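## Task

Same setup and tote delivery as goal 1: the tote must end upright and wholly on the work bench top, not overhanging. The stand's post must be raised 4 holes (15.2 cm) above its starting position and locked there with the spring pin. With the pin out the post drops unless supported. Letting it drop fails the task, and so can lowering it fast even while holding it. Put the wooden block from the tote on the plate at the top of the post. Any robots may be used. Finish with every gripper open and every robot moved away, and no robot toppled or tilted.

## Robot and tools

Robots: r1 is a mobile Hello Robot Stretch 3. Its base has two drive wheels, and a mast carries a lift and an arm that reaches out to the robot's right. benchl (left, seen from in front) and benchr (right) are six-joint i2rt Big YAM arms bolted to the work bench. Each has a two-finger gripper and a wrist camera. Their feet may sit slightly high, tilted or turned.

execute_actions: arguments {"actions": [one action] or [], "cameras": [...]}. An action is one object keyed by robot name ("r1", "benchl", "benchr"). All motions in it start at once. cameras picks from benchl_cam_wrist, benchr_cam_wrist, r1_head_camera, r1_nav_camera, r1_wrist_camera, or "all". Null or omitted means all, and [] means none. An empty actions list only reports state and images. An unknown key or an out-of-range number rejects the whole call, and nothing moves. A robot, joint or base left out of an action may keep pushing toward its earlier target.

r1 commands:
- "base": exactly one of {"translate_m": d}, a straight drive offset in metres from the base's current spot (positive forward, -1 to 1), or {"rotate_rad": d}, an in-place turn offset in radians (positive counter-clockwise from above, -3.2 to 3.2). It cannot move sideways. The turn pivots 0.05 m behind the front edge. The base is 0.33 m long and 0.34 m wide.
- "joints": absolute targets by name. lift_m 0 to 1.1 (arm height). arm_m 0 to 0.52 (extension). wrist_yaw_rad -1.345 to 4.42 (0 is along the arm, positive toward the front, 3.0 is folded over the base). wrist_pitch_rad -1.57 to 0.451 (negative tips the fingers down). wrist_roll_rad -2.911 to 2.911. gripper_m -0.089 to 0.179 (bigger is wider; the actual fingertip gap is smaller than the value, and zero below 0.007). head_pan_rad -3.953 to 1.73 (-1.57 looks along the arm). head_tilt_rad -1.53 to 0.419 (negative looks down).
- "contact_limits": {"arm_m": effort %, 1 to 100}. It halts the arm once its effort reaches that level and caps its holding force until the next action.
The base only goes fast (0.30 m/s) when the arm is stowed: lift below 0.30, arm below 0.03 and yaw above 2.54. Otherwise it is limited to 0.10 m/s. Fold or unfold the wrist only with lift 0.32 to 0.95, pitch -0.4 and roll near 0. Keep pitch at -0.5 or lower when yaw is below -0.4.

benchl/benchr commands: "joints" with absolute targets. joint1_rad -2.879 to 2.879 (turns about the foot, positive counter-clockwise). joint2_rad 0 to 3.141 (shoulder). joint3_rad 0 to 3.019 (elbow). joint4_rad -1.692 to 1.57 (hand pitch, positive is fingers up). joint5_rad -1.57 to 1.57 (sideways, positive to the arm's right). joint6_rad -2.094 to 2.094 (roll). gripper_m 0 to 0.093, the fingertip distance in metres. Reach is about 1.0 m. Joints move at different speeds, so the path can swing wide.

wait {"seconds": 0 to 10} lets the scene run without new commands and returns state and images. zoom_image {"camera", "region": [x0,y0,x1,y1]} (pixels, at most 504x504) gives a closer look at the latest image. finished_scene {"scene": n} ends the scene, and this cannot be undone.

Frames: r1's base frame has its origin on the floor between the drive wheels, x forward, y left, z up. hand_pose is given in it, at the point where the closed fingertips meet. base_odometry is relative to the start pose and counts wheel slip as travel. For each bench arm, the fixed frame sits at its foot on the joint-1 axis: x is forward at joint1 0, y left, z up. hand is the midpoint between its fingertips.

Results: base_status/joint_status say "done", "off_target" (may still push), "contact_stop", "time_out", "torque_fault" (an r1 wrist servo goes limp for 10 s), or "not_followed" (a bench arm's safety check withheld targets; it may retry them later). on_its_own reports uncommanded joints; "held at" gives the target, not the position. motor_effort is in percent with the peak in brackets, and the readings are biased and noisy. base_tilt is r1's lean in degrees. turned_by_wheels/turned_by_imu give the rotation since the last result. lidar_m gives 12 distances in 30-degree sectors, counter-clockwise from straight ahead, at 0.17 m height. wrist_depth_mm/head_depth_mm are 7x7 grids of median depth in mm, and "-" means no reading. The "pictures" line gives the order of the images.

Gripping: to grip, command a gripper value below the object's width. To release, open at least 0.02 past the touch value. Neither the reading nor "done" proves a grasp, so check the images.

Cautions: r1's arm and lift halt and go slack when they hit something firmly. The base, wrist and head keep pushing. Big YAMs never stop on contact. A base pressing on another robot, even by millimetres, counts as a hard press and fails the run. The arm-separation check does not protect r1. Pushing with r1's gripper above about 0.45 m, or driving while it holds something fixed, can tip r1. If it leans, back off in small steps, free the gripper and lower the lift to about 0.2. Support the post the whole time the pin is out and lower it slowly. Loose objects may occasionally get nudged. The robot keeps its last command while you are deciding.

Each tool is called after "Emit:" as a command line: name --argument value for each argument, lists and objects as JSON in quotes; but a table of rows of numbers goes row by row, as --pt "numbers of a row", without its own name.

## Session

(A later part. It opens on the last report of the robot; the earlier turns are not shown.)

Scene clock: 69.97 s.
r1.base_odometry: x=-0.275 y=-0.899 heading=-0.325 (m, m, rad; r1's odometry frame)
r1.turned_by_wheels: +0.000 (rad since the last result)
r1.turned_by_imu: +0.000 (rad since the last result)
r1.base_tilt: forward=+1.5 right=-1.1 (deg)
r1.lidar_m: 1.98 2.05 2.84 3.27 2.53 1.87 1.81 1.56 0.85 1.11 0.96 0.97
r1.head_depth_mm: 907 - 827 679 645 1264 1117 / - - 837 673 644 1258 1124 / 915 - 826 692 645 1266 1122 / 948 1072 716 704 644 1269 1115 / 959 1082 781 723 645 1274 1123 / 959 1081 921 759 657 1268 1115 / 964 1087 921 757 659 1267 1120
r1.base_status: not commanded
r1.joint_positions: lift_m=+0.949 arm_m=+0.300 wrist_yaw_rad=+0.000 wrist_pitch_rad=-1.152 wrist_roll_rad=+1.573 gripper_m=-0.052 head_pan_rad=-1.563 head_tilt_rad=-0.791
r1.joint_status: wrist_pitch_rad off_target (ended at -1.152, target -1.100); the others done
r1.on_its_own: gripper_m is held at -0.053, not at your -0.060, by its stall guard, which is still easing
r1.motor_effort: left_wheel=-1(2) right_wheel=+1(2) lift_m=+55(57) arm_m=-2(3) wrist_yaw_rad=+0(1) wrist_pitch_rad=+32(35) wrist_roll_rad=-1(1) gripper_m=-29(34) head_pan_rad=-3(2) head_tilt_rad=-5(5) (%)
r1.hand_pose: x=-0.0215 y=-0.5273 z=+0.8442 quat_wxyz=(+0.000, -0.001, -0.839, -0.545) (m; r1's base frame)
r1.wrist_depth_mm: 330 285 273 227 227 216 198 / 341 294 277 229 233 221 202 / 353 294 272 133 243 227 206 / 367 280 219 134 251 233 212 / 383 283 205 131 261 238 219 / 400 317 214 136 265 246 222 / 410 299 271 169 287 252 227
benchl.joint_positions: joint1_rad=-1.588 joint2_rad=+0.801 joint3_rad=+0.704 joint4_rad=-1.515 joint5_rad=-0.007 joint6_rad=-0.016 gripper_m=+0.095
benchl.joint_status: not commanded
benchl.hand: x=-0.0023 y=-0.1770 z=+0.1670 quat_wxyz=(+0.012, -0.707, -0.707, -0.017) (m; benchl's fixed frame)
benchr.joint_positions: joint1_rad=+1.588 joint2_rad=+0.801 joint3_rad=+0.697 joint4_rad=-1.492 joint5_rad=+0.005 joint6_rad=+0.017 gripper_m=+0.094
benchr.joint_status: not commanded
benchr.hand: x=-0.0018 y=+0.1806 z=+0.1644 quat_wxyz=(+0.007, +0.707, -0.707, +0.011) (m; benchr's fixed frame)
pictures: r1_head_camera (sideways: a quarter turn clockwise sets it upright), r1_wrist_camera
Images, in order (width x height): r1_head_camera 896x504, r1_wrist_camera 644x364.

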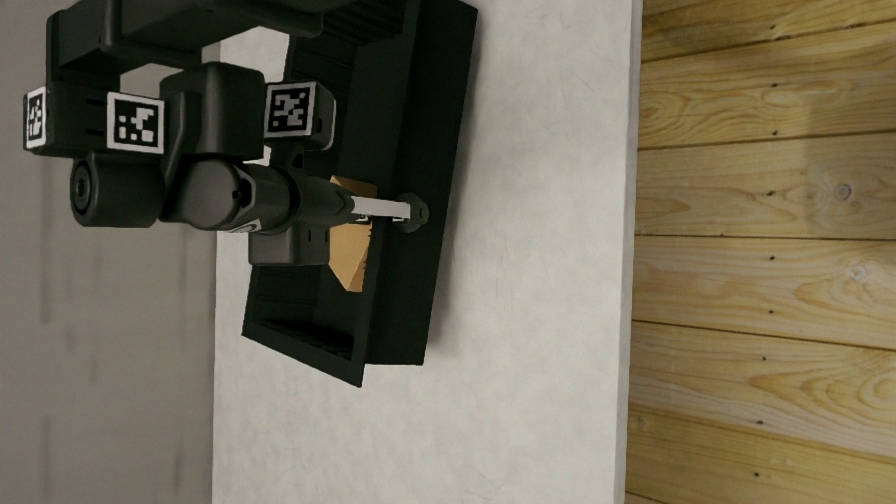

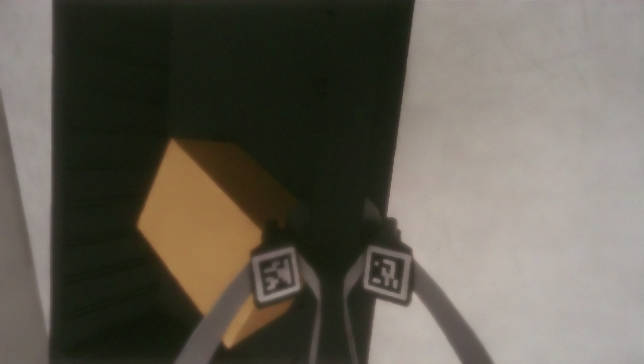

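Emit:
execute_actions --actions '[{"r1":{"joints":{"lift_m":0.925,"wrist_pitch_rad":-1.57,"arm_m":0.37}}}]' --cameras '[]'

Emit:
execute_actions --actions '[{"r1":{"joints":{"gripper_m":0.06}}}]' --cameras '[]'

Emit:
execute_actions --actions '[{"r1":{"base":{"translate_m":-0.03},"joints":{"lift_m":0.887}}}]' --cameras '["r1_wrist_camera","r1_head_camera"]'

Emit:
execute_actions --actions '[{"r1":{"joints":{"gripper_m":-0.06}}}]' --cameras '[]'

Emit:
execute_actions --actions '[{"r1":{"joints":{"lift_m":0.95,"wrist_pitch_rad":-1.1,"arm_m":0.32}}}]' --cameras '["r1_head_camera","r1_wrist_camera"]'

Scene clock: 78.23 s.
r1.base_odometry: x=-0.275 y=-0.899 heading=-0.325 (m, m, rad; r1's odometry frame)
r1.turned_by_wheels: +0.000 (rad since the last result)
r1.turned_by_imu: -0.002 (rad since the last result)
r1.base_tilt: forward=+1.4 right=-1.0 (deg)
r1.lidar_m: 1.97 2.05 2.84 3.28 2.53 1.87 1.81 1.56 0.85 1.11 0.96 0.98
r1.head_depth_mm: 925 - 832 676 644 1266 1118 / 913 1050 838 686 644 1260 1122 / 917 - 835 702 644 1259 1114 / 954 1077 836 705 645 1267 1122 / 958 1074 836 685 644 1258 1118 / 964 1084 923 740 656 1266 1119 / 966 1086 920 757 659 1261 1117
r1.base_status: not commanded
r1.joint_positions: lift_m=+0.925 arm_m=+0.370 wrist_yaw_rad=+0.001 wrist_pitch_rad=-1.566 wrist_roll_rad=+1.569 gripper_m=-0.032 head_pan_rad=-1.563 head_tilt_rad=-0.791
r1.joint_status: all done
r1.on_its_own: gripper_m is held at -0.033, not at your -0.060, by its stall guard, which is not easing now
r1.motor_effort: left_wheel=-1(1) right_wheel=+1(2) lift_m=+32(52) arm_m=+3(3) wrist_yaw_rad=-1(2) wrist_pitch_rad=-2(28) wrist_roll_rad=+0(1) gripper_m=-20(21) head_pan_rad=-2(3) head_tilt_rad=-5(5) (%)
r1.hand_pose: x=-0.0216 y=-0.4914 z=+0.8076 quat_wxyz=(+0.001, +0.001, -0.708, -0.706) (m; r1's base frame)
r1.wrist_depth_mm: 216 211 205 120 221 224 912 / 223 217 212 123 231 228 903 / 229 224 217 126 236 236 951 / 172 180 222 130 244 246 982 / 178 173 179 133 252 253 - / 183 179 173 138 258 264 - / 262 185 248 146 273 275 -
benchl.joint_positions: joint1_rad=-1.588 joint2_rad=+0.801 joint3_rad=+0.704 joint4_rad=-1.515 joint5_rad=-0.007 joint6_rad=-0.016 gripper_m=+0.095
benchl.joint_status: not commanded
benchl.hand: x=-0.0023 y=-0.1770 z=+0.1670 quat_wxyz=(+0.012, -0.707, -0.707, -0.017) (m; benchl's fixed frame)
benchr.joint_positions: joint1_rad=+1.588 joint2_rad=+0.801 joint3_rad=+0.697 joint4_rad=-1.492 joint5_rad=+0.005 joint6_rad=+0.017 gripper_m=+0.094
benchr.joint_status: not commanded
benchr.hand: x=-0.0018 y=+0.1806 z=+0.1644 quat_wxyz=(+0.007, +0.707, -0.707, +0.011) (m; benchr's fixed frame)
pictures: none
No camera images: the call's "cameras" was empty. Leave "cameras" out to get every camera's image.

Scene clock: 79.63 s.
r1.base_odometry: x=-0.275 y=-0.899 heading=-0.325 (m, m, rad; r1's odometry frame)
r1.turned_by_wheels: +0.000 (rad since the last result)
r1.turned_by_imu: +0.000 (rad since the last result)
r1.base_tilt: forward=+1.1 right=-0.9 (deg)
r1.lidar_m: 1.97 2.06 2.84 3.27 2.53 1.86 1.81 1.57 0.85 1.11 0.96 0.97
r1.head_depth_mm: 923 - 835 685 645 1267 1118 / 909 1050 837 703 644 1264 1113 / 920 - 826 704 644 1269 1118 / 955 1074 826 699 645 1266 1117 / 956 1080 834 691 644 1272 1120 / 962 1083 923 739 656 1264 1122 / 961 1088 921 755 655 1269 1120
r1.base_status: not commanded
r1.joint_positions: lift_m=+0.925 arm_m=+0.370 wrist_yaw_rad=+0.001 wrist_pitch_rad=-1.557 wrist_roll_rad=+1.569 gripper_m=+0.060 head_pan_rad=-1.563 head_tilt_rad=-0.791
r1.joint_status: all done
r1.motor_effort: left_wheel=-1(1) right_wheel=+1(1) lift_m=+35(37) arm_m=+2(3) wrist_yaw_rad=+0(0) wrist_pitch_rad=-8(9) wrist_roll_rad=+0(1) gripper_m=+2(83) head_pan_rad=-2(2) head_tilt_rad=-5(5) (%)
r1.hand_pose: x=-0.0216 y=-0.4939 z=+0.8073 quat_wxyz=(+0.001, +0.001, -0.712, -0.702) (m; r1's base frame)
r1.wrist_depth_mm: 220 216 211 207 220 221 862 / 227 224 219 214 226 228 907 / 235 228 225 220 233 236 944 / 178 185 229 226 242 243 947 / 184 180 181 233 246 250 968 / 190 187 - 242 257 258 - / 266 264 255 249 267 - -
benchl.joint_positions: joint1_rad=-1.588 joint2_rad=+0.801 joint3_rad=+0.704 joint4_rad=-1.515 joint5_rad=-0.007 joint6_rad=-0.016 gripper_m=+0.095
benchl.joint_status: not commanded
benchl.hand: x=-0.0023 y=-0.1770 z=+0.1670 quat_wxyz=(+0.012, -0.707, -0.707, -0.017) (m; benchl's fixed frame)
benchr.joint_positions: joint1_rad=+1.588 joint2_rad=+0.801 joint3_rad=+0.697 joint4_rad=-1.492 joint5_rad=+0.005 joint6_rad=+0.017 gripper_m=+0.094
benchr.joint_status: not commanded
benchr.hand: x=-0.0018 y=+0.1806 z=+0.1644 quat_wxyz=(+0.007, +0.707, -0.707, +0.011) (m; benchr's fixed frame)
pictures: none
No camera images: the call's "cameras" was empty. Leave "cameras" out to get every camera's image.

Scene clock: 81.10 s.
r1.base_odometry: x=-0.303 y=-0.890 heading=-0.325 (m, m, rad; r1's odometry frame)
r1.turned_by_wheels: +0.000 (rad since the last result)
r1.turned_by_imu: -0.001 (rad since the last result)
r1.base_tilt: forward=+1.3 right=-0.9 (deg)
r1.lidar_m: 2.00 2.09 2.89 3.29 2.49 1.83 1.78 1.57 0.84 1.11 1.00 0.99
r1.head_depth_mm: 940 1038 - 694 631 1269 1123 / 924 - 838 704 642 1270 1121 / 947 - - 704 642 1257 1116 / 951 1074 843 704 645 1267 1121 / 953 1079 840 705 644 1279 1120 / 957 1087 925 720 658 1266 1126 / 963 1084 919 755 659 1268 1121
r1.base_status: done
r1.joint_positions: lift_m=+0.887 arm_m=+0.370 wrist_yaw_rad=+0.001 wrist_pitch_rad=-1.571 wrist_roll_rad=+1.569 gripper_m=+0.060 head_pan_rad=-1.563 head_tilt_rad=-0.791
r1.joint_status: all done
r1.motor_effort: left_wheel=-1(5) right_wheel=+1(5) lift_m=+29(31) arm_m=+2(2) wrist_yaw_rad=+0(1) wrist_pitch_rad=+1(8) wrist_roll_rad=+0(0) gripper_m=-2(3) head_pan_rad=-2(2) head_tilt_rad=-6(6) (%)
r1.hand_pose: x=-0.0216 y=-0.4903 z=+0.7699 quat_wxyz=(+0.001, +0.001, -0.707, -0.707) (m; r1's base frame)
r1.wrist_depth_mm: 186 186 186 121 187 189 816 / 192 191 191 189 193 193 856 / 197 197 197 195 200 200 550 / 201 204 203 163 205 206 923 / 154 181 208 208 122 213 969 / 151 153 - 214 219 221 - / 158 158 223 222 228 229 -
benchl.joint_positions: joint1_rad=-1.588 joint2_rad=+0.801 joint3_rad=+0.704 joint4_rad=-1.515 joint5_rad=-0.007 joint6_rad=-0.016 gripper_m=+0.095
benchl.joint_status: not commanded
benchl.hand: x=-0.0023 y=-0.1770 z=+0.1670 quat_wxyz=(+0.012, -0.707, -0.707, -0.017) (m; benchl's fixed frame)
benchr.joint_positions: joint1_rad=+1.588 joint2_rad=+0.801 joint3_rad=+0.697 joint4_rad=-1.492 joint5_rad=+0.005 joint6_rad=+0.017 gripper_m=+0.094
benchr.joint_status: not commanded
benchr.hand: x=-0.0018 y=+0.1806 z=+0.1644 quat_wxyz=(+0.007, +0.707, -0.707, +0.011) (m; benchr's fixed frame)
pictures: r1_head_camera (sideways: a quarter turn clockwise sets it upright), r1_wrist_camera
Images, in order (width x height): r1_head_camera 896x504, r1_wrist_camera 644x364.

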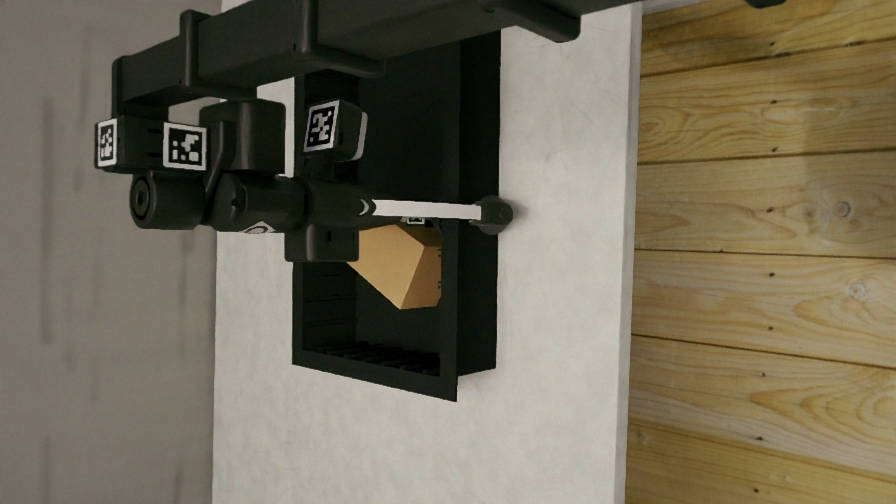

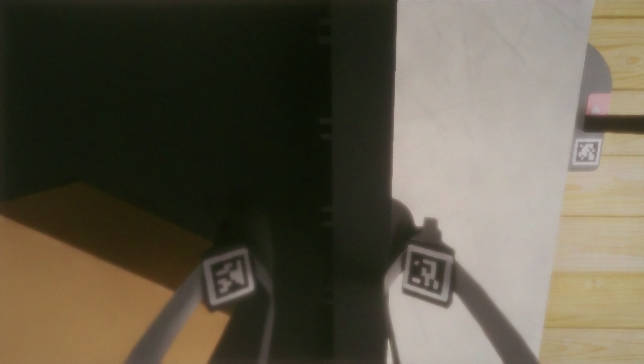

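Scene clock: 82.77 s.
r1.base_odometry: x=-0.303 y=-0.890 heading=-0.325 (m, m, rad; r1's odometry frame)
r1.turned_by_wheels: +0.000 (rad since the last result)
r1.turned_by_imu: +0.000 (rad since the last result)
r1.base_tilt: forward=+1.2 right=-0.8 (deg)
r1.lidar_m: 2.00 2.08 2.87 3.27 2.49 1.83 1.78 1.56 0.84 1.11 1.00 0.98
r1.head_depth_mm: 942 1037 - 708 629 1263 1117 / 933 - 842 714 647 1265 1126 / 947 - - 704 644 1263 1126 / 951 1075 865 705 643 1260 1122 / 955 1077 861 705 643 1268 1117 / 963 1081 925 723 658 1261 1120 / 963 1088 924 756 659 1264 1120
r1.base_status: not commanded
r1.joint_positions: lift_m=+0.887 arm_m=+0.370 wrist_yaw_rad=-0.003 wrist_pitch_rad=-1.565 wrist_roll_rad=+1.576 gripper_m=-0.059 head_pan_rad=-1.563 head_tilt_rad=-0.791
r1.joint_status: all done
r1.motor_effort: left_wheel=-2(2) right_wheel=+3(2) lift_m=+33(32) arm_m=+2(2) wrist_yaw_rad=+1(2) wrist_pitch_rad=-3(3) wrist_roll_rad=-3(3) gripper_m=-35(96) head_pan_rad=-3(3) head_tilt_rad=-5(5) (%)
r1.hand_pose: x=-0.0215 y=-0.4918 z=+0.7696 quat_wxyz=(-0.003, -0.003, -0.709, -0.705) (m; r1's base frame)
r1.wrist_depth_mm: 187 186 185 106 188 188 824 / 192 191 191 109 192 194 195 / 199 197 197 113 199 198 201 / 204 204 204 117 206 206 918 / 168 197 208 119 211 211 959 / 153 158 196 124 220 218 975 / 158 157 225 129 227 225 -
benchl.joint_positions: joint1_rad=-1.588 joint2_rad=+0.801 joint3_rad=+0.704 joint4_rad=-1.515 joint5_rad=-0.007 joint6_rad=-0.016 gripper_m=+0.095
benchl.joint_status: not commanded
benchl.hand: x=-0.0023 y=-0.1770 z=+0.1670 quat_wxyz=(+0.012, -0.707, -0.707, -0.017) (m; benchl's fixed frame)
benchr.joint_positions: joint1_rad=+1.588 joint2_rad=+0.801 joint3_rad=+0.697 joint4_rad=-1.492 joint5_rad=+0.005 joint6_rad=+0.017 gripper_m=+0.094
benchr.joint_status: not commanded
benchr.hand: x=-0.0018 y=+0.1806 z=+0.1644 quat_wxyz=(+0.007, +0.707, -0.707, +0.011) (m; benchr's fixed frame)
pictures: none
No camera images: the call's "cameras" was empty. Leave "cameras" out to get every camera's image.

Scene clock: 84.23 s.
r1.base_odometry: x=-0.303 y=-0.890 heading=-0.325 (m, m, rad; r1's odometry frame)
r1.turned_by_wheels: +0.000 (rad since the last result)
r1.turned_by_imu: +0.000 (rad since the last result)
r1.base_tilt: forward=+1.2 right=-1.0 (deg)
r1.lidar_m: 2.00 2.08 2.88 3.27 2.49 1.83 1.78 1.57 0.84 1.11 1.00 0.99
r1.head_depth_mm: 906 - 724 723 642 1261 1118 / - - 826 722 642 1264 1120 / 913 - 797 721 643 1264 1117 / 951 1075 721 706 643 1261 1121 / 953 1077 813 703 644 1264 1118 / 959 1080 842 740 658 1265 1126 / 963 1092 920 757 659 1266 1127
r1.base_status: not commanded
r1.joint_positions: lift_m=+0.949 arm_m=+0.320 wrist_yaw_rad=+0.000 wrist_pitch_rad=-1.155 wrist_roll_rad=+1.572 gripper_m=-0.052 head_pan_rad=-1.563 head_tilt_rad=-0.791
r1.joint_status: wrist_pitch_rad off_target (ended at -1.155, target -1.100); the others done
r1.on_its_own: gripper_m is held at -0.054, not at your -0.060, by its stall guard, which is still easing; wrist_pitch_rad is at rest, and its effort (+33) is outside its rest range (-20 to +32)
r1.motor_effort: left_wheel=-1(2) right_wheel=+1(3) lift_m=+56(60) arm_m=-2(5) wrist_yaw_rad=+0(1) wrist_pitch_rad=+33(34) wrist_roll_rad=-1(3) gripper_m=-28(35) head_pan_rad=-2(2) head_tilt_rad=-5(5) (%)
r1.hand_pose: x=-0.0215 y=-0.5465 z=+0.8439 quat_wxyz=(+0.000, -0.001, -0.838, -0.546) (m; r1's base frame)
r1.wrist_depth_mm: 257 287 244 121 237 216 197 / 255 298 255 123 243 222 202 / 261 299 265 128 249 226 207 / 270 299 267 131 255 233 211 / 487 279 227 129 260 240 217 / 513 285 218 137 263 244 222 / 526 309 221 181 278 251 227
benchl.joint_positions: joint1_rad=-1.588 joint2_rad=+0.801 joint3_rad=+0.704 joint4_rad=-1.515 joint5_rad=-0.007 joint6_rad=-0.016 gripper_m=+0.095
benchl.joint_status: not commanded
benchl.hand: x=-0.0023 y=-0.1770 z=+0.1670 quat_wxyz=(+0.012, -0.707, -0.707, -0.017) (m; benchl's fixed frame)
benchr.joint_positions: joint1_rad=+1.588 joint2_rad=+0.801 joint3_rad=+0.697 joint4_rad=-1.492 joint5_rad=+0.005 joint6_rad=+0.017 gripper_m=+0.094
benchr.joint_status: not commanded
benchr.hand: x=-0.0018 y=+0.1806 z=+0.1644 quat_wxyz=(+0.007, +0.707, -0.707, +0.011) (m; benchr's fixed frame)
pictures: r1_head_camera (sideways: a quarter turn clockwise sets it upright), r1_wrist_camera
Images, in order (width x height): r1_head_camera 896x504, r1_wrist_camera 644x364.

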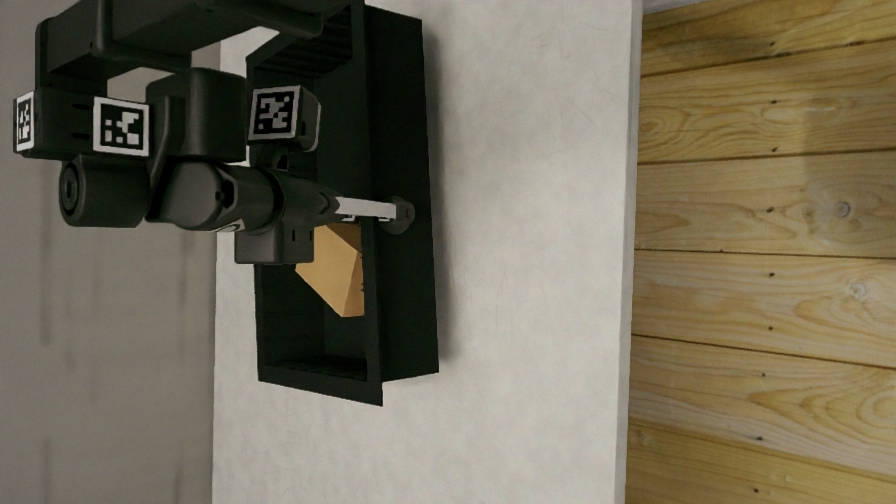

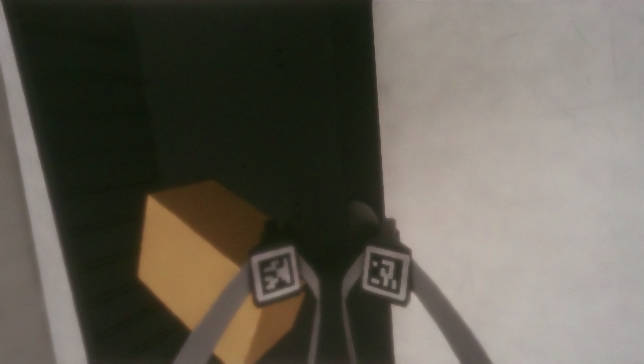

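Emit:
execute_actions --actions '[{"r1":{"joints":{"lift_m":1.0,"wrist_pitch_rad":-0.95}}}]' --cameras '[]'

Emit:
wait --seconds 6

Scene clock: 92.30 s.
r1.base_odometry: x=-0.303 y=-0.890 heading=-0.325 (m, m, rad; r1's odometry frame)
r1.turned_by_wheels: +0.000 (rad since the last result)
r1.turned_by_imu: -0.002 (rad since the last result)
r1.base_tilt: forward=+1.3 right=-1.1 (deg)
r1.lidar_m: 2.00 2.08 2.87 3.27 2.50 1.84 1.77 1.56 0.84 1.11 1.00 0.98
r1.head_depth_mm: 975 807 660 758 641 1259 1127 / - - 657 759 646 1257 1119 / - - 666 757 644 1257 1118 / 956 916 664 761 645 1267 1116 / 959 821 657 757 646 1256 1121 / 959 1062 842 757 660 1266 1118 / 962 1088 921 756 659 1262 1117
r1.base_status: not commanded
r1.joint_positions: lift_m=+0.999 arm_m=+0.320 wrist_yaw_rad=+0.000 wrist_pitch_rad=-1.013 wrist_roll_rad=+1.572 gripper_m=-0.032 head_pan_rad=-1.563 head_tilt_rad=-0.791
r1.joint_status: wrist_pitch_rad off_target (ended at -1.013, target -0.950); the others done
r1.on_its_own: gripper_m is held at -0.033, not at your -0.060, by its stall guard, which is still easing; wrist_pitch_rad is at rest, and its effort (+38) is outside its rest range (-20 to +32)
r1.motor_effort: left_wheel=-1(1) right_wheel=+2(2) lift_m=+56(56) arm_m=-2(2) wrist_yaw_rad=+0(0) wrist_pitch_rad=+38(44) wrist_roll_rad=-1(1) gripper_m=-23(24) head_pan_rad=-3(2) head_tilt_rad=-5(6) (%)
r1.hand_pose: x=-0.0215 y=-0.5802 z=+0.9079 quat_wxyz=(+0.000, +0.000, -0.874, -0.485) (m; r1's base frame)
r1.wrist_depth_mm: 261 295 251 121 292 260 232 / 269 303 265 124 299 267 235 / 464 307 277 128 299 270 242 / 483 304 273 161 307 276 245 / 500 289 234 131 319 285 250 / 511 307 240 137 318 294 257 / 517 328 234 175 330 297 264
benchl.joint_positions: joint1_rad=-1.588 joint2_rad=+0.801 joint3_rad=+0.704 joint4_rad=-1.515 joint5_rad=-0.007 joint6_rad=-0.016 gripper_m=+0.095
benchl.joint_status: not commanded
benchl.hand: x=-0.0023 y=-0.1770 z=+0.1670 quat_wxyz=(+0.012, -0.707, -0.707, -0.017) (m; benchl's fixed frame)
benchr.joint_positions: joint1_rad=+1.588 joint2_rad=+0.801 joint3_rad=+0.697 joint4_rad=-1.492 joint5_rad=+0.005 joint6_rad=+0.017 gripper_m=+0.094
benchr.joint_status: not commanded
benchr.hand: x=-0.0018 y=+0.1806 z=+0.1644 quat_wxyz=(+0.007, +0.707, -0.707, +0.011) (m; benchr's fixed frame)
pictures: none
No camera images: the call's "cameras" was empty. Leave "cameras" out to get every camera's image.

Scene clock: 98.30 s.
r1.base_odometry: x=-0.303 y=-0.890 heading=-0.325 (m, m, rad; r1's odometry frame)
r1.turned_by_wheels: +0.000 (rad since the last result)
r1.turned_by_imu: -0.001 (rad since the last result)
r1.base_tilt: forward=+1.3 right=-0.9 (deg)
r1.lidar_m: 2.00 2.08 2.87 3.28 2.49 1.83 1.77 1.56 0.83 1.11 1.00 0.99
r1.head_depth_mm: 979 805 663 756 642 1255 1114 / - - 661 757 643 1265 1120 / - - 668 761 645 1269 1119 / 955 923 661 757 642 1263 1120 / 958 1033 655 760 646 1264 1123 / 960 1054 844 759 657 1266 1118 / 966 1090 921 758 659 1262 1115
r1.base_status: not commanded
r1.joint_positions: lift_m=+0.999 arm_m=+0.320 wrist_yaw_rad=+0.000 wrist_pitch_rad=-1.013 wrist_roll_rad=+1.572 gripper_m=-0.029 head_pan_rad=-1.563 head_tilt_rad=-0.791
r1.joint_status: wrist_pitch_rad off_target (ended at -1.013, target -0.950); the others done
r1.on_its_own: gripper_m is held at -0.030, not at your -0.060, by its stall guard, which is not easing now; wrist_pitch_rad is at rest, and its effort (+38) is outside its rest range (-20 to +32)
r1.motor_effort: left_wheel=-1(1) right_wheel=+1(2) lift_m=+56(56) arm_m=-2(2) wrist_yaw_rad=-1(0) wrist_pitch_rad=+38(44) wrist_roll_rad=-1(1) gripper_m=-22(24) head_pan_rad=-2(2) head_tilt_rad=-5(6) (%)
r1.hand_pose: x=-0.0215 y=-0.5802 z=+0.9079 quat_wxyz=(+0.000, +0.000, -0.874, -0.485) (m; r1's base frame)
r1.wrist_depth_mm: 269 298 256 123 288 259 232 / 449 303 271 127 298 265 235 / 466 305 288 131 303 274 241 / 498 305 281 134 308 279 245 / 504 298 238 133 318 287 250 / 509 317 246 137 316 293 258 / 525 327 235 174 329 293 264
benchl.joint_positions: joint1_rad=-1.588 joint2_rad=+0.801 joint3_rad=+0.704 joint4_rad=-1.515 joint5_rad=-0.007 joint6_rad=-0.016 gripper_m=+0.095
benchl.joint_status: not commanded
benchl.hand: x=-0.0023 y=-0.1770 z=+0.1670 quat_wxyz=(+0.012, -0.707, -0.707, -0.017) (m; benchl's fixed frame)
benchr.joint_positions: joint1_rad=+1.588 joint2_rad=+0.801 joint3_rad=+0.697 joint4_rad=-1.492 joint5_rad=+0.005 joint6_rad=+0.017 gripper_m=+0.094
benchr.joint_status: not commanded
benchr.hand: x=-0.0018 y=+0.1806 z=+0.1644 quat_wxyz=(+0.007, +0.707, -0.707, +0.011) (m; benchr's fixed frame)
wait: 6.00 s; at rest by 0.27 s
pictures: benchl_cam_wrist, benchr_cam_wrist, r1_head_camera (sideways: a quarter turn clockwise sets it upright), r1_nav_camera (sideways: a quarter turn counterclockwise sets it upright), r1_wrist_camera
Images, in order (width x height): benchl_cam_wrist 616x616, benchr_cam_wrist 616x616, r1_head_camera 896x504, r1_nav_camera 672x504, r1_wrist_camera 644x364.

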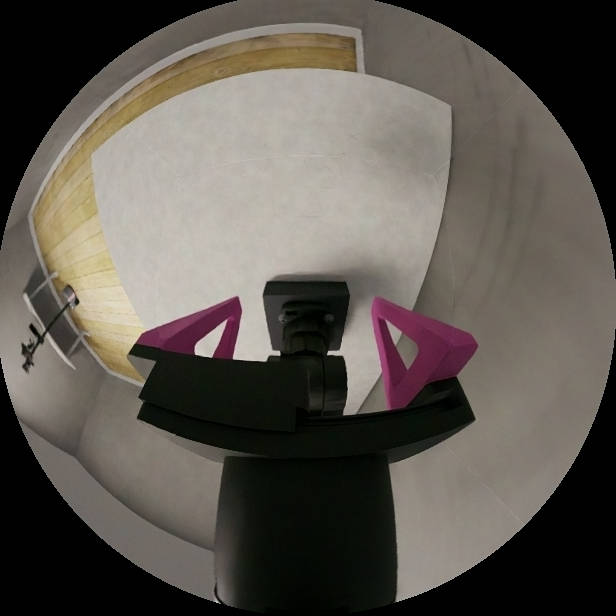

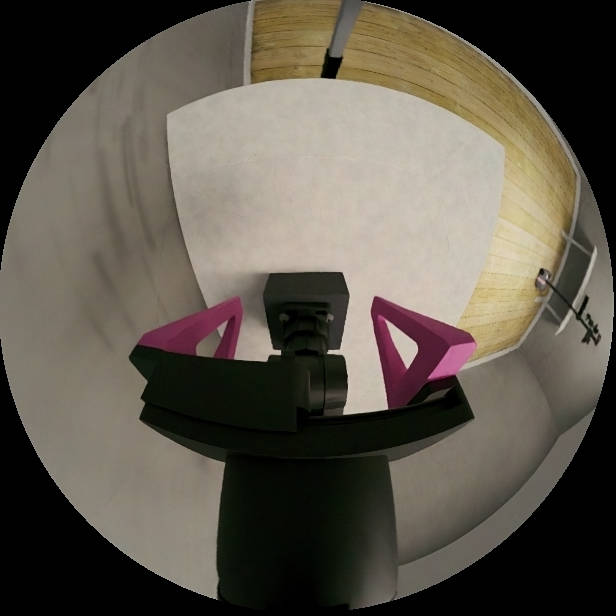

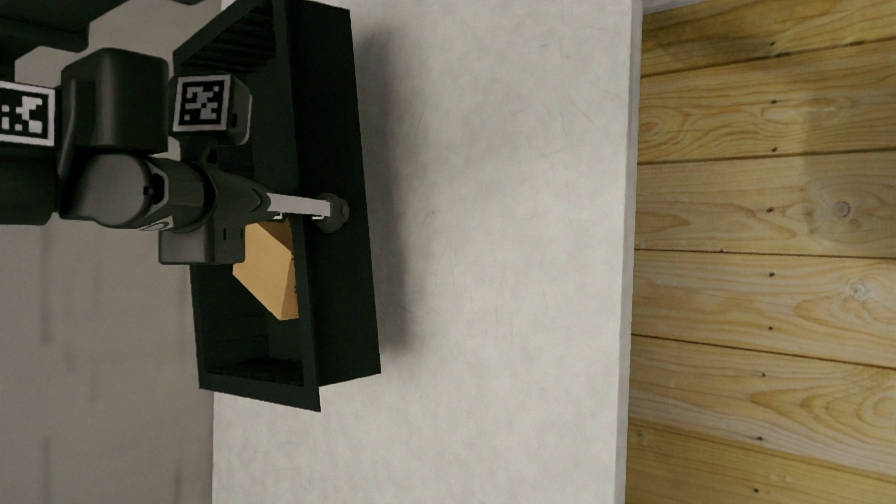

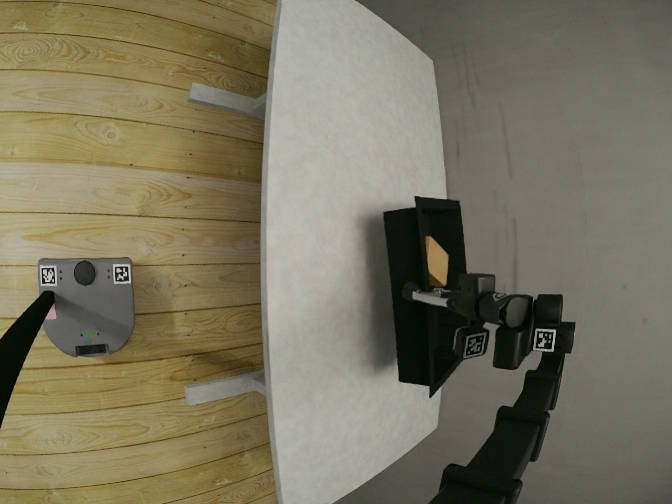

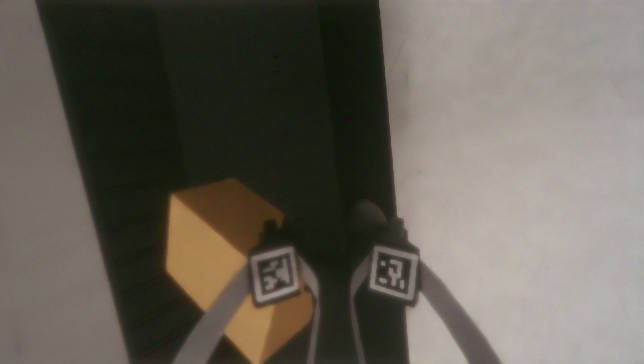

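Emit:
execute_actions --actions '[{"r1":{"base":{"rotate_rad":1.56},"joints":{"lift_m":1.05,"arm_m":0.05,"head_pan_rad":-0.5,"head_tilt_rad":-0.5}}}]' --cameras '[]'

Emit:
execute_actions --actions '[{"r1":{"base":{"translate_m":1}},"benchr":{"joints":{"joint1_rad":1.46,"joint2_rad":1.3,"joint3_rad":0.5,"joint4_rad":0.8}}}]' --cameras '[]'

Emit:
execute_actions --actions '[{"r1":{"base":{"translate_m":0.9}},"benchr":{"joints":{"joint2_rad":1.8,"joint3_rad":0.58,"joint4_rad":1.27}}}]' --cameras '["r1_head_camera","benchr_cam_wrist"]'

Scene clock: 108.17 s.
r1.base_odometry: x=-0.303 y=-0.890 heading=+1.235 (m, m, rad; r1's odometry frame)
r1.turned_by_wheels: +1.560 (rad since the last result)
r1.turned_by_imu: +1.549 (rad since the last result)
r1.base_tilt: forward=+1.2 right=-1.1 (deg)
r1.lidar_m: 3.27 2.51 1.84 1.78 1.58 0.84 1.11 1.00 0.98 2.00 2.08 2.85
r1.head_depth_mm: 2317 2482 2601 2440 1840 1498 1250 / 2632 2826 2938 2439 1845 1495 1254 / 3048 3272 3308 2443 1843 1495 1256 / 3374 3756 3495 2447 1853 1484 1261 / 3230 3597 3586 2447 1856 1494 1257 / 3139 3357 3303 2439 1845 1500 1260 / 2980 3127 3344 2436 1843 1476 1255
r1.base_status: done
r1.joint_positions: lift_m=+1.049 arm_m=+0.050 wrist_yaw_rad=+0.001 wrist_pitch_rad=-1.012 wrist_roll_rad=+1.572 gripper_m=-0.029 head_pan_rad=-0.507 head_tilt_rad=-0.507
r1.joint_status: all done
r1.on_its_own: gripper_m is held at -0.030, not at your -0.060, by its stall guard, which is not easing now; wrist_pitch_rad is at rest, and its effort (+38) is outside its rest range (-20 to +32)
r1.motor_effort: left_wheel=-1(6) right_wheel=+1(10) lift_m=+56(58) arm_m=-3(2) wrist_yaw_rad=-1(1) wrist_pitch_rad=+38(38) wrist_roll_rad=-1(1) gripper_m=-23(23) head_pan_rad=+3(33) head_tilt_rad=+4(30) (%)
r1.hand_pose: x=-0.0214 y=-0.3104 z=+0.9580 quat_wxyz=(+0.000, +0.000, -0.874, -0.485) (m; r1's base frame)
r1.wrist_depth_mm: 269 298 257 121 - 878 805 / - 305 273 126 - 912 - / - 304 288 130 - 915 - / - 302 277 133 - 961 853 / - 306 239 134 - 976 855 / - 324 252 138 - - 883 / - 338 241 175 - - 879
benchl.joint_positions: joint1_rad=-1.588 joint2_rad=+0.801 joint3_rad=+0.704 joint4_rad=-1.515 joint5_rad=-0.007 joint6_rad=-0.016 gripper_m=+0.095
benchl.joint_status: not commanded
benchl.hand: x=-0.0023 y=-0.1770 z=+0.1670 quat_wxyz=(+0.012, -0.707, -0.707, -0.017) (m; benchl's fixed frame)
benchr.joint_positions: joint1_rad=+1.588 joint2_rad=+0.801 joint3_rad=+0.697 joint4_rad=-1.492 joint5_rad=+0.005 joint6_rad=+0.017 gripper_m=+0.094
benchr.joint_status: not commanded
benchr.hand: x=-0.0018 y=+0.1806 z=+0.1644 quat_wxyz=(+0.007, +0.707, -0.707, +0.011) (m; benchr's fixed frame)
pictures: none
No camera images: the call's "cameras" was empty. Leave "cameras" out to get every camera's image.

Scene clock: 119.77 s.
r1.base_odometry: x=+0.027 y=+0.054 heading=+1.235 (m, m, rad; r1's odometry frame)
r1.turned_by_wheels: +0.000 (rad since the last result)
r1.turned_by_imu: +0.005 (rad since the last result)
r1.base_tilt: forward=+1.3 right=-1.1 (deg)
r1.lidar_m: 2.27 2.36 1.83 1.77 1.84 1.76 2.13 1.84 2.08 2.01 2.09 2.41
r1.head_depth_mm: 2349 2496 2606 2446 1877 1496 1256 / 2623 2833 3006 2436 1854 1500 1254 / 2583 2849 3153 2448 1846 1489 1240 / 2460 2716 2939 2439 1859 1484 1244 / 2348 2573 2772 2454 1847 1487 1252 / 2256 2414 2680 2370 1867 1485 1252 / 2153 2302 2506 2440 1845 1506 1254
r1.base_status: done
r1.joint_positions: lift_m=+1.049 arm_m=+0.050 wrist_yaw_rad=+0.001 wrist_pitch_rad=-1.012 wrist_roll_rad=+1.572 gripper_m=-0.029 head_pan_rad=-0.507 head_tilt_rad=-0.507
r1.joint_status: not commanded
r1.on_its_own: gripper_m is held at -0.030, not at your -0.060, by its stall guard, which is not easing now; wrist_pitch_rad is at rest, and its effort (+38) is outside its rest range (-20 to +32)
r1.motor_effort: left_wheel=-2(3) right_wheel=+2(7) lift_m=+56(56) arm_m=-2(3) wrist_yaw_rad=-1(1) wrist_pitch_rad=+38(38) wrist_roll_rad=-1(1) gripper_m=-23(22) head_pan_rad=+3(3) head_tilt_rad=+4(4) (%)
r1.hand_pose: x=-0.0214 y=-0.3104 z=+0.9580 quat_wxyz=(+0.000, +0.000, -0.874, -0.485) (m; r1's base frame)
r1.wrist_depth_mm: 270 298 259 121 - 882 807 / - 305 272 126 - 912 - / - 305 286 131 - 935 - / - 302 279 133 - 944 836 / - 302 240 133 - 984 874 / - 318 249 138 - - 883 / - 341 241 175 - - 902
benchl.joint_positions: joint1_rad=-1.588 joint2_rad=+0.801 joint3_rad=+0.704 joint4_rad=-1.515 joint5_rad=-0.007 joint6_rad=-0.016 gripper_m=+0.095
benchl.joint_status: not commanded
benchl.hand: x=-0.0023 y=-0.1770 z=+0.1670 quat_wxyz=(+0.012, -0.707, -0.707, -0.017) (m; benchl's fixed frame)
benchr.joint_positions: joint1_rad=+1.469 joint2_rad=+1.299 joint3_rad=+0.491 joint4_rad=+0.775 joint5_rad=+0.005 joint6_rad=+0.017 gripper_m=+0.094
benchr.joint_status: all done
benchr.hand: x=+0.0517 y=+0.4926 z=+0.2293 quat_wxyz=(-0.513, +0.476, -0.539, -0.469) (m; benchr's fixed frame)
pictures: none
No camera images: the call's "cameras" was empty. Leave "cameras" out to get every camera's image.

Scene clock: 130.27 s.
r1.base_odometry: x=+0.324 y=+0.904 heading=+1.234 (m, m, rad; r1's odometry frame)
r1.turned_by_wheels: +0.000 (rad since the last result)
r1.turned_by_imu: +0.004 (rad since the last result)
r1.base_tilt: forward=+1.5 right=-1.1 (deg)
r1.lidar_m: 1.75 1.52 1.81 1.75 1.83 2.53 2.64 2.70 2.09 2.02 2.11 1.39
r1.head_depth_mm: 1877 2092 2397 2428 1854 1494 1252 / 1776 1995 2239 2365 1840 1493 1257 / 1692 1867 2074 2237 1854 1485 1257 / 1611 1765 1943 2160 1862 1493 1251 / 1551 1635 1607 1273 1723 1493 1245 / 1466 1576 1606 1204 1853 1481 1255 / 1358 1527 1511 1151 1847 1497 1248
r1.base_status: done
r1.joint_positions: lift_m=+1.049 arm_m=+0.050 wrist_yaw_rad=+0.001 wrist_pitch_rad=-1.012 wrist_roll_rad=+1.572 gripper_m=-0.029 head_pan_rad=-0.507 head_tilt_rad=-0.507
r1.joint_status: not commanded
r1.on_its_own: gripper_m is held at -0.030, not at your -0.060, by its stall guard, which is not easing now; wrist_pitch_rad is at rest, and its effort (+38) is outside its rest range (-20 to +32)
r1.motor_effort: left_wheel=-2(4) right_wheel=+1(7) lift_m=+55(56) arm_m=-3(2) wrist_yaw_rad=-1(1) wrist_pitch_rad=+38(38) wrist_roll_rad=-1(1) gripper_m=-23(23) head_pan_rad=+3(3) head_tilt_rad=+4(4) (%)
r1.hand_pose: x=-0.0214 y=-0.3104 z=+0.9580 quat_wxyz=(+0.000, +0.000, -0.874, -0.485) (m; r1's base frame)
r1.wrist_depth_mm: 271 301 258 122 - 887 793 / - 303 271 126 - 888 - / - 304 289 131 - 930 - / - 303 279 133 - 937 850 / - 303 239 133 - 969 847 / - 318 253 138 - - 888 / - 338 240 175 - - 895
benchl.joint_positions: joint1_rad=-1.588 joint2_rad=+0.801 joint3_rad=+0.704 joint4_rad=-1.515 joint5_rad=-0.007 joint6_rad=-0.016 gripper_m=+0.095
benchl.joint_status: not commanded
benchl.hand: x=-0.0023 y=-0.1770 z=+0.1670 quat_wxyz=(+0.012, -0.707, -0.707, -0.017) (m; benchl's fixed frame)
benchr.joint_positions: joint1_rad=+1.469 joint2_rad=+1.801 joint3_rad=+0.559 joint4_rad=+1.246 joint5_rad=+0.005 joint6_rad=+0.017 gripper_m=+0.094
benchr.joint_status: all done
benchr.hand: x=+0.0566 y=+0.5408 z=+0.1229 quat_wxyz=(-0.523, +0.467, -0.529, -0.478) (m; benchr's fixed frame)
pictures: benchr_cam_wrist, r1_head_camera (sideways: a quarter turn clockwise sets it upright)
Images, in order (width x height): benchr_cam_wrist 616x616, r1_head_camera 896x504.

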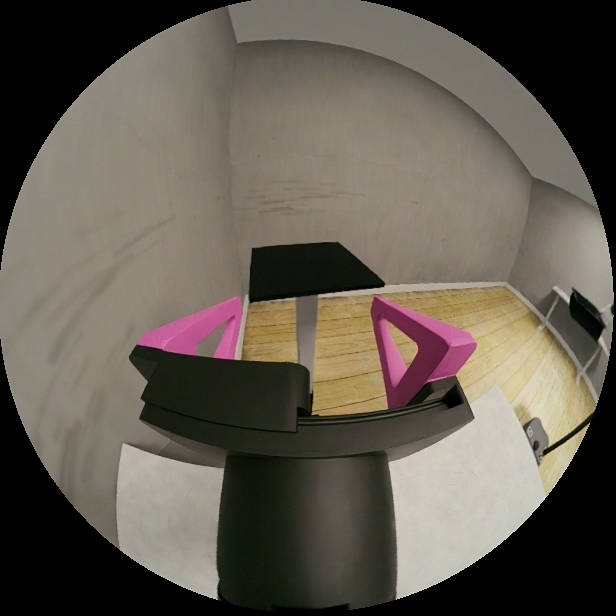

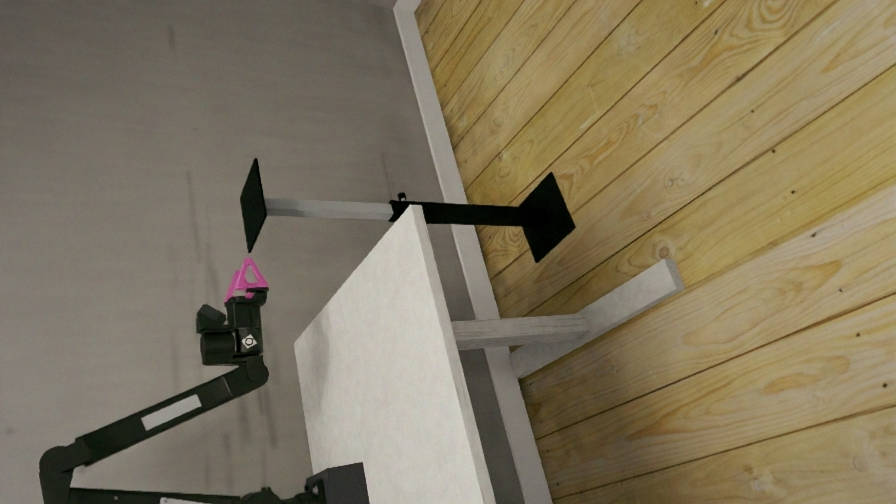

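Emit:
execute_actions --actions '[{"r1":{"base":{"translate_m":0.58}}}]' --cameras '[]'

Emit:
execute_actions --actions '[{"r1":{"base":{"rotate_rad":1.58},"joints":{"head_pan_rad":-1.57,"head_tilt_rad":-0.8}}}]' --cameras '[]'

Emit:
execute_actions --actions '[{"r1":{"joints":{"arm_m":0.22,"lift_m":0.94}}}]' --cameras '[]'

Emit:
execute_actions --actions '[{"r1":{"joints":{"lift_m":0.895}}}]' --cameras '[]'

Emit:
execute_actions --actions '[{"r1":{"joints":{"gripper_m":0.12,"arm_m":0.19}}}]' --cameras '[]'

Emit:
execute_actions --actions '[{"r1":{"joints":{"lift_m":1.0}}}]' --cameras '["r1_head_camera","r1_wrist_camera"]'

Scene clock: 143.77 s.
r1.base_odometry: x=+0.515 y=+1.451 heading=+1.234 (m, m, rad; r1's odometry frame)
r1.turned_by_wheels: +0.000 (rad since the last result)
r1.turned_by_imu: +0.002 (rad since the last result)
r1.base_tilt: forward=+1.3 right=-0.8 (deg)
r1.lidar_m: 1.16 1.05 1.05 1.75 1.82 2.52 3.23 2.83 2.11 2.04 1.13 0.86
r1.head_depth_mm: 1244 1402 1470 1751 834 1457 1249 / 1171 1306 1429 1606 832 1380 1256 / 1119 1233 984 1099 833 712 1233 / 1061 1155 934 1096 831 670 1244 / 964 851 1222 1104 833 671 1189 / 725 1028 1137 945 833 671 604 / 927 994 1061 902 835 668 575
r1.base_status: done
r1.joint_positions: lift_m=+1.049 arm_m=+0.050 wrist_yaw_rad=+0.001 wrist_pitch_rad=-1.012 wrist_roll_rad=+1.572 gripper_m=-0.029 head_pan_rad=-0.507 head_tilt_rad=-0.507
r1.joint_status: not commanded
r1.on_its_own: gripper_m is held at -0.030, not at your -0.060, by its stall guard, which is not easing now; wrist_pitch_rad is at rest, and its effort (+38) is outside its rest range (-20 to +32)
r1.motor_effort: left_wheel=-2(3) right_wheel=+2(7) lift_m=+56(56) arm_m=-2(3) wrist_yaw_rad=-1(1) wrist_pitch_rad=+38(38) wrist_roll_rad=-1(1) gripper_m=-22(23) head_pan_rad=+3(3) head_tilt_rad=+5(4) (%)
r1.hand_pose: x=-0.0214 y=-0.3104 z=+0.9580 quat_wxyz=(+0.000, +0.000, -0.874, -0.485) (m; r1's base frame)
r1.wrist_depth_mm: 272 298 258 122 - 876 791 / - 306 272 126 - 910 - / - 306 288 131 - 924 - / - 303 278 133 - 950 843 / - 302 241 133 - 973 844 / - 320 251 138 - - 884 / - 340 241 175 - - 900
benchl.joint_positions: joint1_rad=-1.588 joint2_rad=+0.801 joint3_rad=+0.704 joint4_rad=-1.515 joint5_rad=-0.007 joint6_rad=-0.016 gripper_m=+0.095
benchl.joint_status: not commanded
benchl.hand: x=-0.0023 y=-0.1770 z=+0.1670 quat_wxyz=(+0.012, -0.707, -0.707, -0.017) (m; benchl's fixed frame)
benchr.joint_positions: joint1_rad=+1.469 joint2_rad=+1.801 joint3_rad=+0.559 joint4_rad=+1.246 joint5_rad=+0.005 joint6_rad=+0.017 gripper_m=+0.094
benchr.joint_status: not commanded
benchr.hand: x=+0.0566 y=+0.5408 z=+0.1229 quat_wxyz=(-0.523, +0.467, -0.529, -0.478) (m; benchr's fixed frame)
pictures: none
No camera images: the call's "cameras" was empty. Leave "cameras" out to get every camera's image.

Scene clock: 147.27 s.
r1.base_odometry: x=+0.515 y=+1.451 heading=+2.814 (m, m, rad; r1's odometry frame)
r1.turned_by_wheels: +1.580 (rad since the last result)
r1.turned_by_imu: +1.570 (rad since the last result)
r1.base_tilt: forward=+1.3 right=-1.1 (deg)
r1.lidar_m: 1.74 1.82 2.57 3.31 2.78 2.09 2.04 1.13 0.86 1.16 1.05 1.07
r1.head_depth_mm: - - - - 646 1269 1120 / - - - - 647 1266 1118 / - - - - 1014 1268 1122 / 998 1098 581 - 645 1268 1114 / 1002 1104 599 483 457 1262 1119 / 1011 1116 595 541 452 1258 1123 / 792 1121 922 449 675 1269 1121
r1.base_status: done
r1.joint_positions: lift_m=+1.049 arm_m=+0.050 wrist_yaw_rad=+0.001 wrist_pitch_rad=-1.012 wrist_roll_rad=+1.572 gripper_m=-0.029 head_pan_rad=-1.563 head_tilt_rad=-0.790
r1.joint_status: all done
r1.on_its_own: gripper_m is held at -0.030, not at your -0.060, by its stall guard, which is not easing now; wrist_pitch_rad is at rest, and its effort (+38) is outside its rest range (-20 to +32)
r1.motor_effort: left_wheel=-1(5) right_wheel=+1(7) lift_m=+55(56) arm_m=-3(3) wrist_yaw_rad=-1(1) wrist_pitch_rad=+38(38) wrist_roll_rad=-1(1) gripper_m=-23(23) head_pan_rad=-2(33) head_tilt_rad=-5(30) (%)
r1.hand_pose: x=-0.0214 y=-0.3104 z=+0.9580 quat_wxyz=(+0.000, +0.000, -0.874, -0.485) (m; r1's base frame)
r1.wrist_depth_mm: 270 300 258 121 973 897 814 / 480 305 272 126 - 890 - / 720 303 287 131 - 935 - / 741 301 279 133 - 945 850 / 783 305 239 133 - 988 861 / 782 329 250 138 - - 857 / 795 339 240 176 - - 884
benchl.joint_positions: joint1_rad=-1.588 joint2_rad=+0.801 joint3_rad=+0.704 joint4_rad=-1.515 joint5_rad=-0.007 joint6_rad=-0.016 gripper_m=+0.095
benchl.joint_status: not commanded
benchl.hand: x=-0.0023 y=-0.1770 z=+0.1670 quat_wxyz=(+0.012, -0.707, -0.707, -0.017) (m; benchl's fixed frame)
benchr.joint_positions: joint1_rad=+1.469 joint2_rad=+1.801 joint3_rad=+0.559 joint4_rad=+1.246 joint5_rad=+0.005 joint6_rad=+0.017 gripper_m=+0.094
benchr.joint_status: not commanded
benchr.hand: x=+0.0566 y=+0.5408 z=+0.1229 quat_wxyz=(-0.523, +0.467, -0.529, -0.478) (m; benchr's fixed frame)
pictures: none
No camera images: the call's "cameras" was empty. Leave "cameras" out to get every camera's image.

Scene clock: 149.77 s.
r1.base_odometry: x=+0.515 y=+1.451 heading=+2.814 (m, m, rad; r1's odometry frame)
r1.turned_by_wheels: +0.000 (rad since the last result)
r1.turned_by_imu: +0.000 (rad since the last result)
r1.base_tilt: forward=+1.3 right=-1.0 (deg)
r1.lidar_m: 1.74 1.83 2.57 3.24 2.78 2.10 2.04 1.13 0.85 1.16 1.05 1.07
r1.head_depth_mm: 743 - 700 639 672 1268 1116 / 968 - - 638 672 1262 1122 / 990 - - 643 687 1266 1112 / 1001 1102 778 636 690 1262 1120 / 1009 1104 790 646 691 1266 1121 / 1010 1116 865 705 690 1271 1116 / 796 1123 924 756 689 1267 1117
r1.base_status: not commanded
r1.joint_positions: lift_m=+0.940 arm_m=+0.220 wrist_yaw_rad=+0.001 wrist_pitch_rad=-1.012 wrist_roll_rad=+1.572 gripper_m=-0.029 head_pan_rad=-1.563 head_tilt_rad=-0.790
r1.joint_status: all done
r1.on_its_own: gripper_m is held at -0.030, not at your -0.060, by its stall guard, which is not easing now; wrist_pitch_rad is at rest, and its effort (+38) is outside its rest range (-20 to +32)
r1.motor_effort: left_wheel=-2(2) right_wheel=+2(2) lift_m=+38(55) arm_m=+2(5) wrist_yaw_rad=-1(1) wrist_pitch_rad=+38(38) wrist_roll_rad=-1(1) gripper_m=-22(23) head_pan_rad=-3(2) head_tilt_rad=-5(6) (%)
r1.hand_pose: x=-0.0214 y=-0.4798 z=+0.8486 quat_wxyz=(+0.000, +0.000, -0.874, -0.485) (m; r1's base frame)
r1.wrist_depth_mm: 269 298 258 121 237 211 690 / 353 301 273 125 240 217 707 / 573 303 289 131 244 222 734 / 607 301 279 133 251 229 738 / 622 304 239 133 259 236 772 / 632 318 250 138 256 247 806 / 641 342 239 174 268 862 822
benchl.joint_positions: joint1_rad=-1.588 joint2_rad=+0.801 joint3_rad=+0.704 joint4_rad=-1.515 joint5_rad=-0.007 joint6_rad=-0.016 gripper_m=+0.095
benchl.joint_status: not commanded
benchl.hand: x=-0.0023 y=-0.1770 z=+0.1670 quat_wxyz=(+0.012, -0.707, -0.707, -0.017) (m; benchl's fixed frame)
benchr.joint_positions: joint1_rad=+1.469 joint2_rad=+1.801 joint3_rad=+0.559 joint4_rad=+1.246 joint5_rad=+0.005 joint6_rad=+0.017 gripper_m=+0.094
benchr.joint_status: not commanded
benchr.hand: x=+0.0566 y=+0.5408 z=+0.1229 quat_wxyz=(-0.523, +0.467, -0.529, -0.478) (m; benchr's fixed frame)
pictures: none
No camera images: the call's "cameras" was empty. Leave "cameras" out to get every camera's image.

Scene clock: 151.00 s.
r1.base_odometry: x=+0.515 y=+1.451 heading=+2.814 (m, m, rad; r1's odometry frame)
r1.turned_by_wheels: +0.000 (rad since the last result)
r1.turned_by_imu: +0.000 (rad since the last result)
r1.base_tilt: forward=+1.3 right=-0.9 (deg)
r1.lidar_m: 1.75 1.83 2.58 3.30 2.78 2.09 2.03 1.12 0.85 1.16 1.05 1.08
r1.head_depth_mm: 746 1075 - 663 673 1250 1121 / 989 836 - 672 671 1257 1113 / 991 1115 - 666 688 1272 1117 / 997 1104 799 658 691 1258 1124 / 1003 1110 837 699 690 1262 1121 / 1009 1116 921 706 689 1271 1120 / 798 1122 920 757 690 1269 1116
r1.base_status: not commanded
r1.joint_positions: lift_m=+0.895 arm_m=+0.220 wrist_yaw_rad=+0.001 wrist_pitch_rad=-1.012 wrist_roll_rad=+1.572 gripper_m=-0.029 head_pan_rad=-1.563 head_tilt_rad=-0.790
r1.joint_status: all done
r1.on_its_own: gripper_m is held at -0.030, not at your -0.060, by its stall guard, which is not easing now; wrist_pitch_rad is at rest, and its effort (+38) is outside its rest range (-20 to +32)
r1.motor_effort: left_wheel=-2(2) right_wheel=+2(2) lift_m=+38(36) arm_m=+3(2) wrist_yaw_rad=-1(1) wrist_pitch_rad=+38(38) wrist_roll_rad=-1(1) gripper_m=-22(23) head_pan_rad=-3(2) head_tilt_rad=-6(6) (%)
r1.hand_pose: x=-0.0215 y=-0.4798 z=+0.8036 quat_wxyz=(+0.000, +0.000, -0.874, -0.485) (m; r1's base frame)
r1.wrist_depth_mm: 256 293 249 121 196 174 663 / 265 298 261 124 200 179 673 / 274 307 272 128 204 182 701 / 535 298 271 162 207 188 706 / 583 288 234 131 216 194 737 / 615 298 231 139 215 203 746 / 634 315 230 161 222 206 775
benchl.joint_positions: joint1_rad=-1.588 joint2_rad=+0.801 joint3_rad=+0.704 joint4_rad=-1.515 joint5_rad=-0.007 joint6_rad=-0.016 gripper_m=+0.095
benchl.joint_status: not commanded
benchl.hand: x=-0.0023 y=-0.1770 z=+0.1670 quat_wxyz=(+0.012, -0.707, -0.707, -0.017) (m; benchl's fixed frame)
benchr.joint_positions: joint1_rad=+1.469 joint2_rad=+1.801 joint3_rad=+0.559 joint4_rad=+1.246 joint5_rad=+0.005 joint6_rad=+0.017 gripper_m=+0.094
benchr.joint_status: not commanded
benchr.hand: x=+0.0566 y=+0.5408 z=+0.1229 quat_wxyz=(-0.523, +0.467, -0.529, -0.478) (m; benchr's fixed frame)
pictures: none
No camera images: the call's "cameras" was empty. Leave "cameras" out to get every camera's image.

Scene clock: 152.97 s.
r1.base_odometry: x=+0.515 y=+1.451 heading=+2.814 (m, m, rad; r1's odometry frame)
r1.turned_by_wheels: +0.000 (rad since the last result)
r1.turned_by_imu: +0.000 (rad since the last result)
r1.base_tilt: forward=+1.1 right=-0.9 (deg)
r1.lidar_m: 1.74 1.83 2.58 3.30 2.79 2.09 2.04 1.13 0.86 1.16 1.05 1.08
r1.head_depth_mm: 746 1087 - 644 673 1266 1121 / 987 849 - 656 671 1264 1113 / 991 1093 - 652 675 1269 1120 / 997 1095 809 674 672 1271 1119 / 1005 1108 822 711 672 1264 1120 / 1011 1116 919 708 688 1274 1118 / 798 1133 921 760 688 1272 1117
r1.base_status: not commanded
r1.joint_positions: lift_m=+0.895 arm_m=+0.190 wrist_yaw_rad=+0.000 wrist_pitch_rad=-0.961 wrist_roll_rad=+1.573 gripper_m=+0.120 head_pan_rad=-1.563 head_tilt_rad=-0.791
r1.joint_status: all done
r1.on_its_own: wrist_pitch_rad moved +0.051 to your old target -0.950
r1.motor_effort: left_wheel=-2(2) right_wheel=+2(2) lift_m=+39(42) arm_m=-3(0) wrist_yaw_rad=+0(0) wrist_pitch_rad=+7(38) wrist_roll_rad=-1(1) gripper_m=+1(83) head_pan_rad=-2(3) head_tilt_rad=-5(5) (%)
r1.hand_pose: x=-0.0215 y=-0.4620 z=+0.8097 quat_wxyz=(-0.001, -0.001, -0.887, -0.463) (m; r1's base frame)
r1.wrist_depth_mm: 342 293 293 240 193 178 677 / 366 296 306 247 197 185 688 / 587 298 317 256 202 191 697 / 595 307 306 263 206 198 726 / 622 321 247 253 198 787 717 / 647 567 253 222 217 - 741 / 656 321 345 277 220 821 754
benchl.joint_positions: joint1_rad=-1.588 joint2_rad=+0.801 joint3_rad=+0.704 joint4_rad=-1.515 joint5_rad=-0.007 joint6_rad=-0.016 gripper_m=+0.095
benchl.joint_status: not commanded
benchl.hand: x=-0.0023 y=-0.1770 z=+0.1670 quat_wxyz=(+0.012, -0.707, -0.707, -0.017) (m; benchl's fixed frame)
benchr.joint_positions: joint1_rad=+1.469 joint2_rad=+1.801 joint3_rad=+0.559 joint4_rad=+1.246 joint5_rad=+0.005 joint6_rad=+0.017 gripper_m=+0.094
benchr.joint_status: not commanded
benchr.hand: x=+0.0566 y=+0.5408 z=+0.1229 quat_wxyz=(-0.523, +0.467, -0.529, -0.478) (m; benchr's fixed frame)
pictures: none
No camera images: the call's "cameras" was empty. Leave "cameras" out to get every camera's image.

Scene clock: 154.77 s.
r1.base_odometry: x=+0.515 y=+1.451 heading=+2.814 (m, m, rad; r1's odometry frame)
r1.turned_by_wheels: +0.000 (rad since the last result)
r1.turned_by_imu: +0.000 (rad since the last result)
r1.base_tilt: forward=+1.3 right=-0.7 (deg)
r1.lidar_m: 1.74 1.83 2.57 3.25 2.78 2.09 2.04 1.13 0.85 1.16 1.05 1.07
r1.head_depth_mm: - - 881 674 673 1263 1119 / - - 838 756 673 1263 1119 / - - - 748 672 1263 1116 / 997 1102 806 695 673 1266 1126 / 1004 1107 825 709 673 1263 1120 / 1010 1116 921 704 688 1268 1122 / 795 1122 922 758 688 1272 1118
r1.base_status: not commanded
r1.joint_positions: lift_m=+1.000 arm_m=+0.190 wrist_yaw_rad=+0.000 wrist_pitch_rad=-0.960 wrist_roll_rad=+1.573 gripper_m=+0.120 head_pan_rad=-1.563 head_tilt_rad=-0.791
r1.joint_status: all done
r1.motor_effort: left_wheel=-2(2) right_wheel=+2(1) lift_m=+49(50) arm_m=-2(3) wrist_yaw_rad=-1(0) wrist_pitch_rad=+6(7) wrist_roll_rad=-1(2) gripper_m=+1(1) head_pan_rad=-2(2) head_tilt_rad=-5(6) (%)
r1.hand_pose: x=-0.0215 y=-0.4622 z=+0.9145 quat_wxyz=(-0.001, -0.001, -0.887, -0.462) (m; r1's base frame)
r1.wrist_depth_mm: 377 428 369 359 301 264 748 / 581 444 399 366 309 272 785 / 613 628 399 381 320 281 780 / 620 674 417 357 328 292 792 / 642 704 395 331 324 300 834 / 659 745 421 414 350 - 841 / 647 763 552 360 331 326 849
benchl.joint_positions: joint1_rad=-1.588 joint2_rad=+0.801 joint3_rad=+0.704 joint4_rad=-1.515 joint5_rad=-0.007 joint6_rad=-0.016 gripper_m=+0.095
benchl.joint_status: not commanded
benchl.hand: x=-0.0023 y=-0.1770 z=+0.1670 quat_wxyz=(+0.012, -0.707, -0.707, -0.017) (m; benchl's fixed frame)
benchr.joint_positions: joint1_rad=+1.469 joint2_rad=+1.801 joint3_rad=+0.559 joint4_rad=+1.246 joint5_rad=+0.005 joint6_rad=+0.017 gripper_m=+0.094
benchr.joint_status: not commanded
benchr.hand: x=+0.0566 y=+0.5408 z=+0.1229 quat_wxyz=(-0.523, +0.467, -0.529, -0.478) (m; benchr's fixed frame)
pictures: r1_head_camera (sideways: a quarter turn clockwise sets it upright), r1_wrist_camera
Images, in order (width x height): r1_head_camera 896x504, r1_wrist_camera 644x364.

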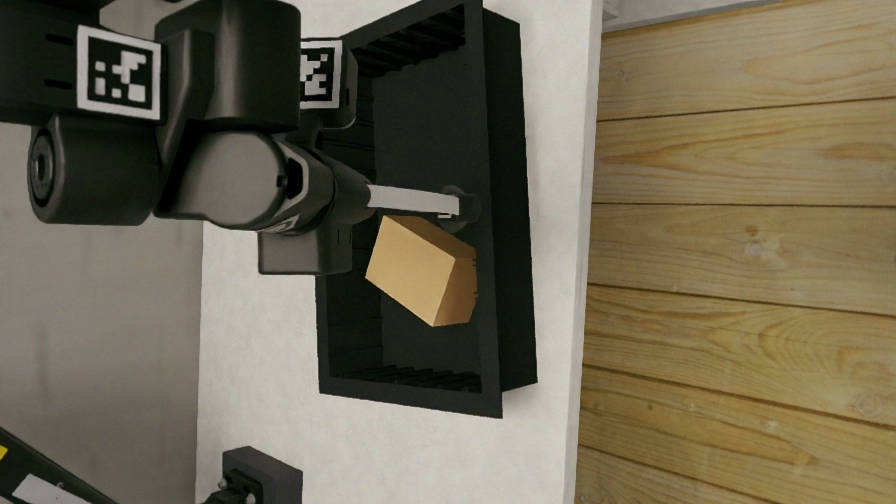

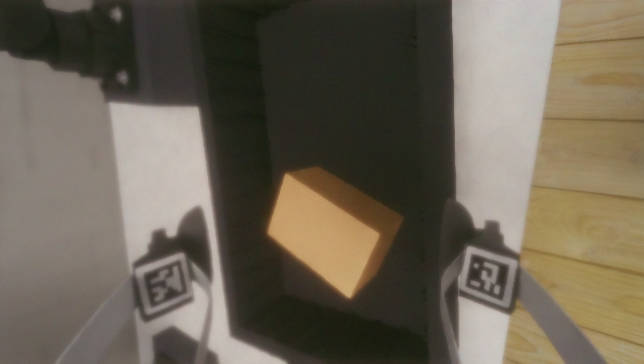

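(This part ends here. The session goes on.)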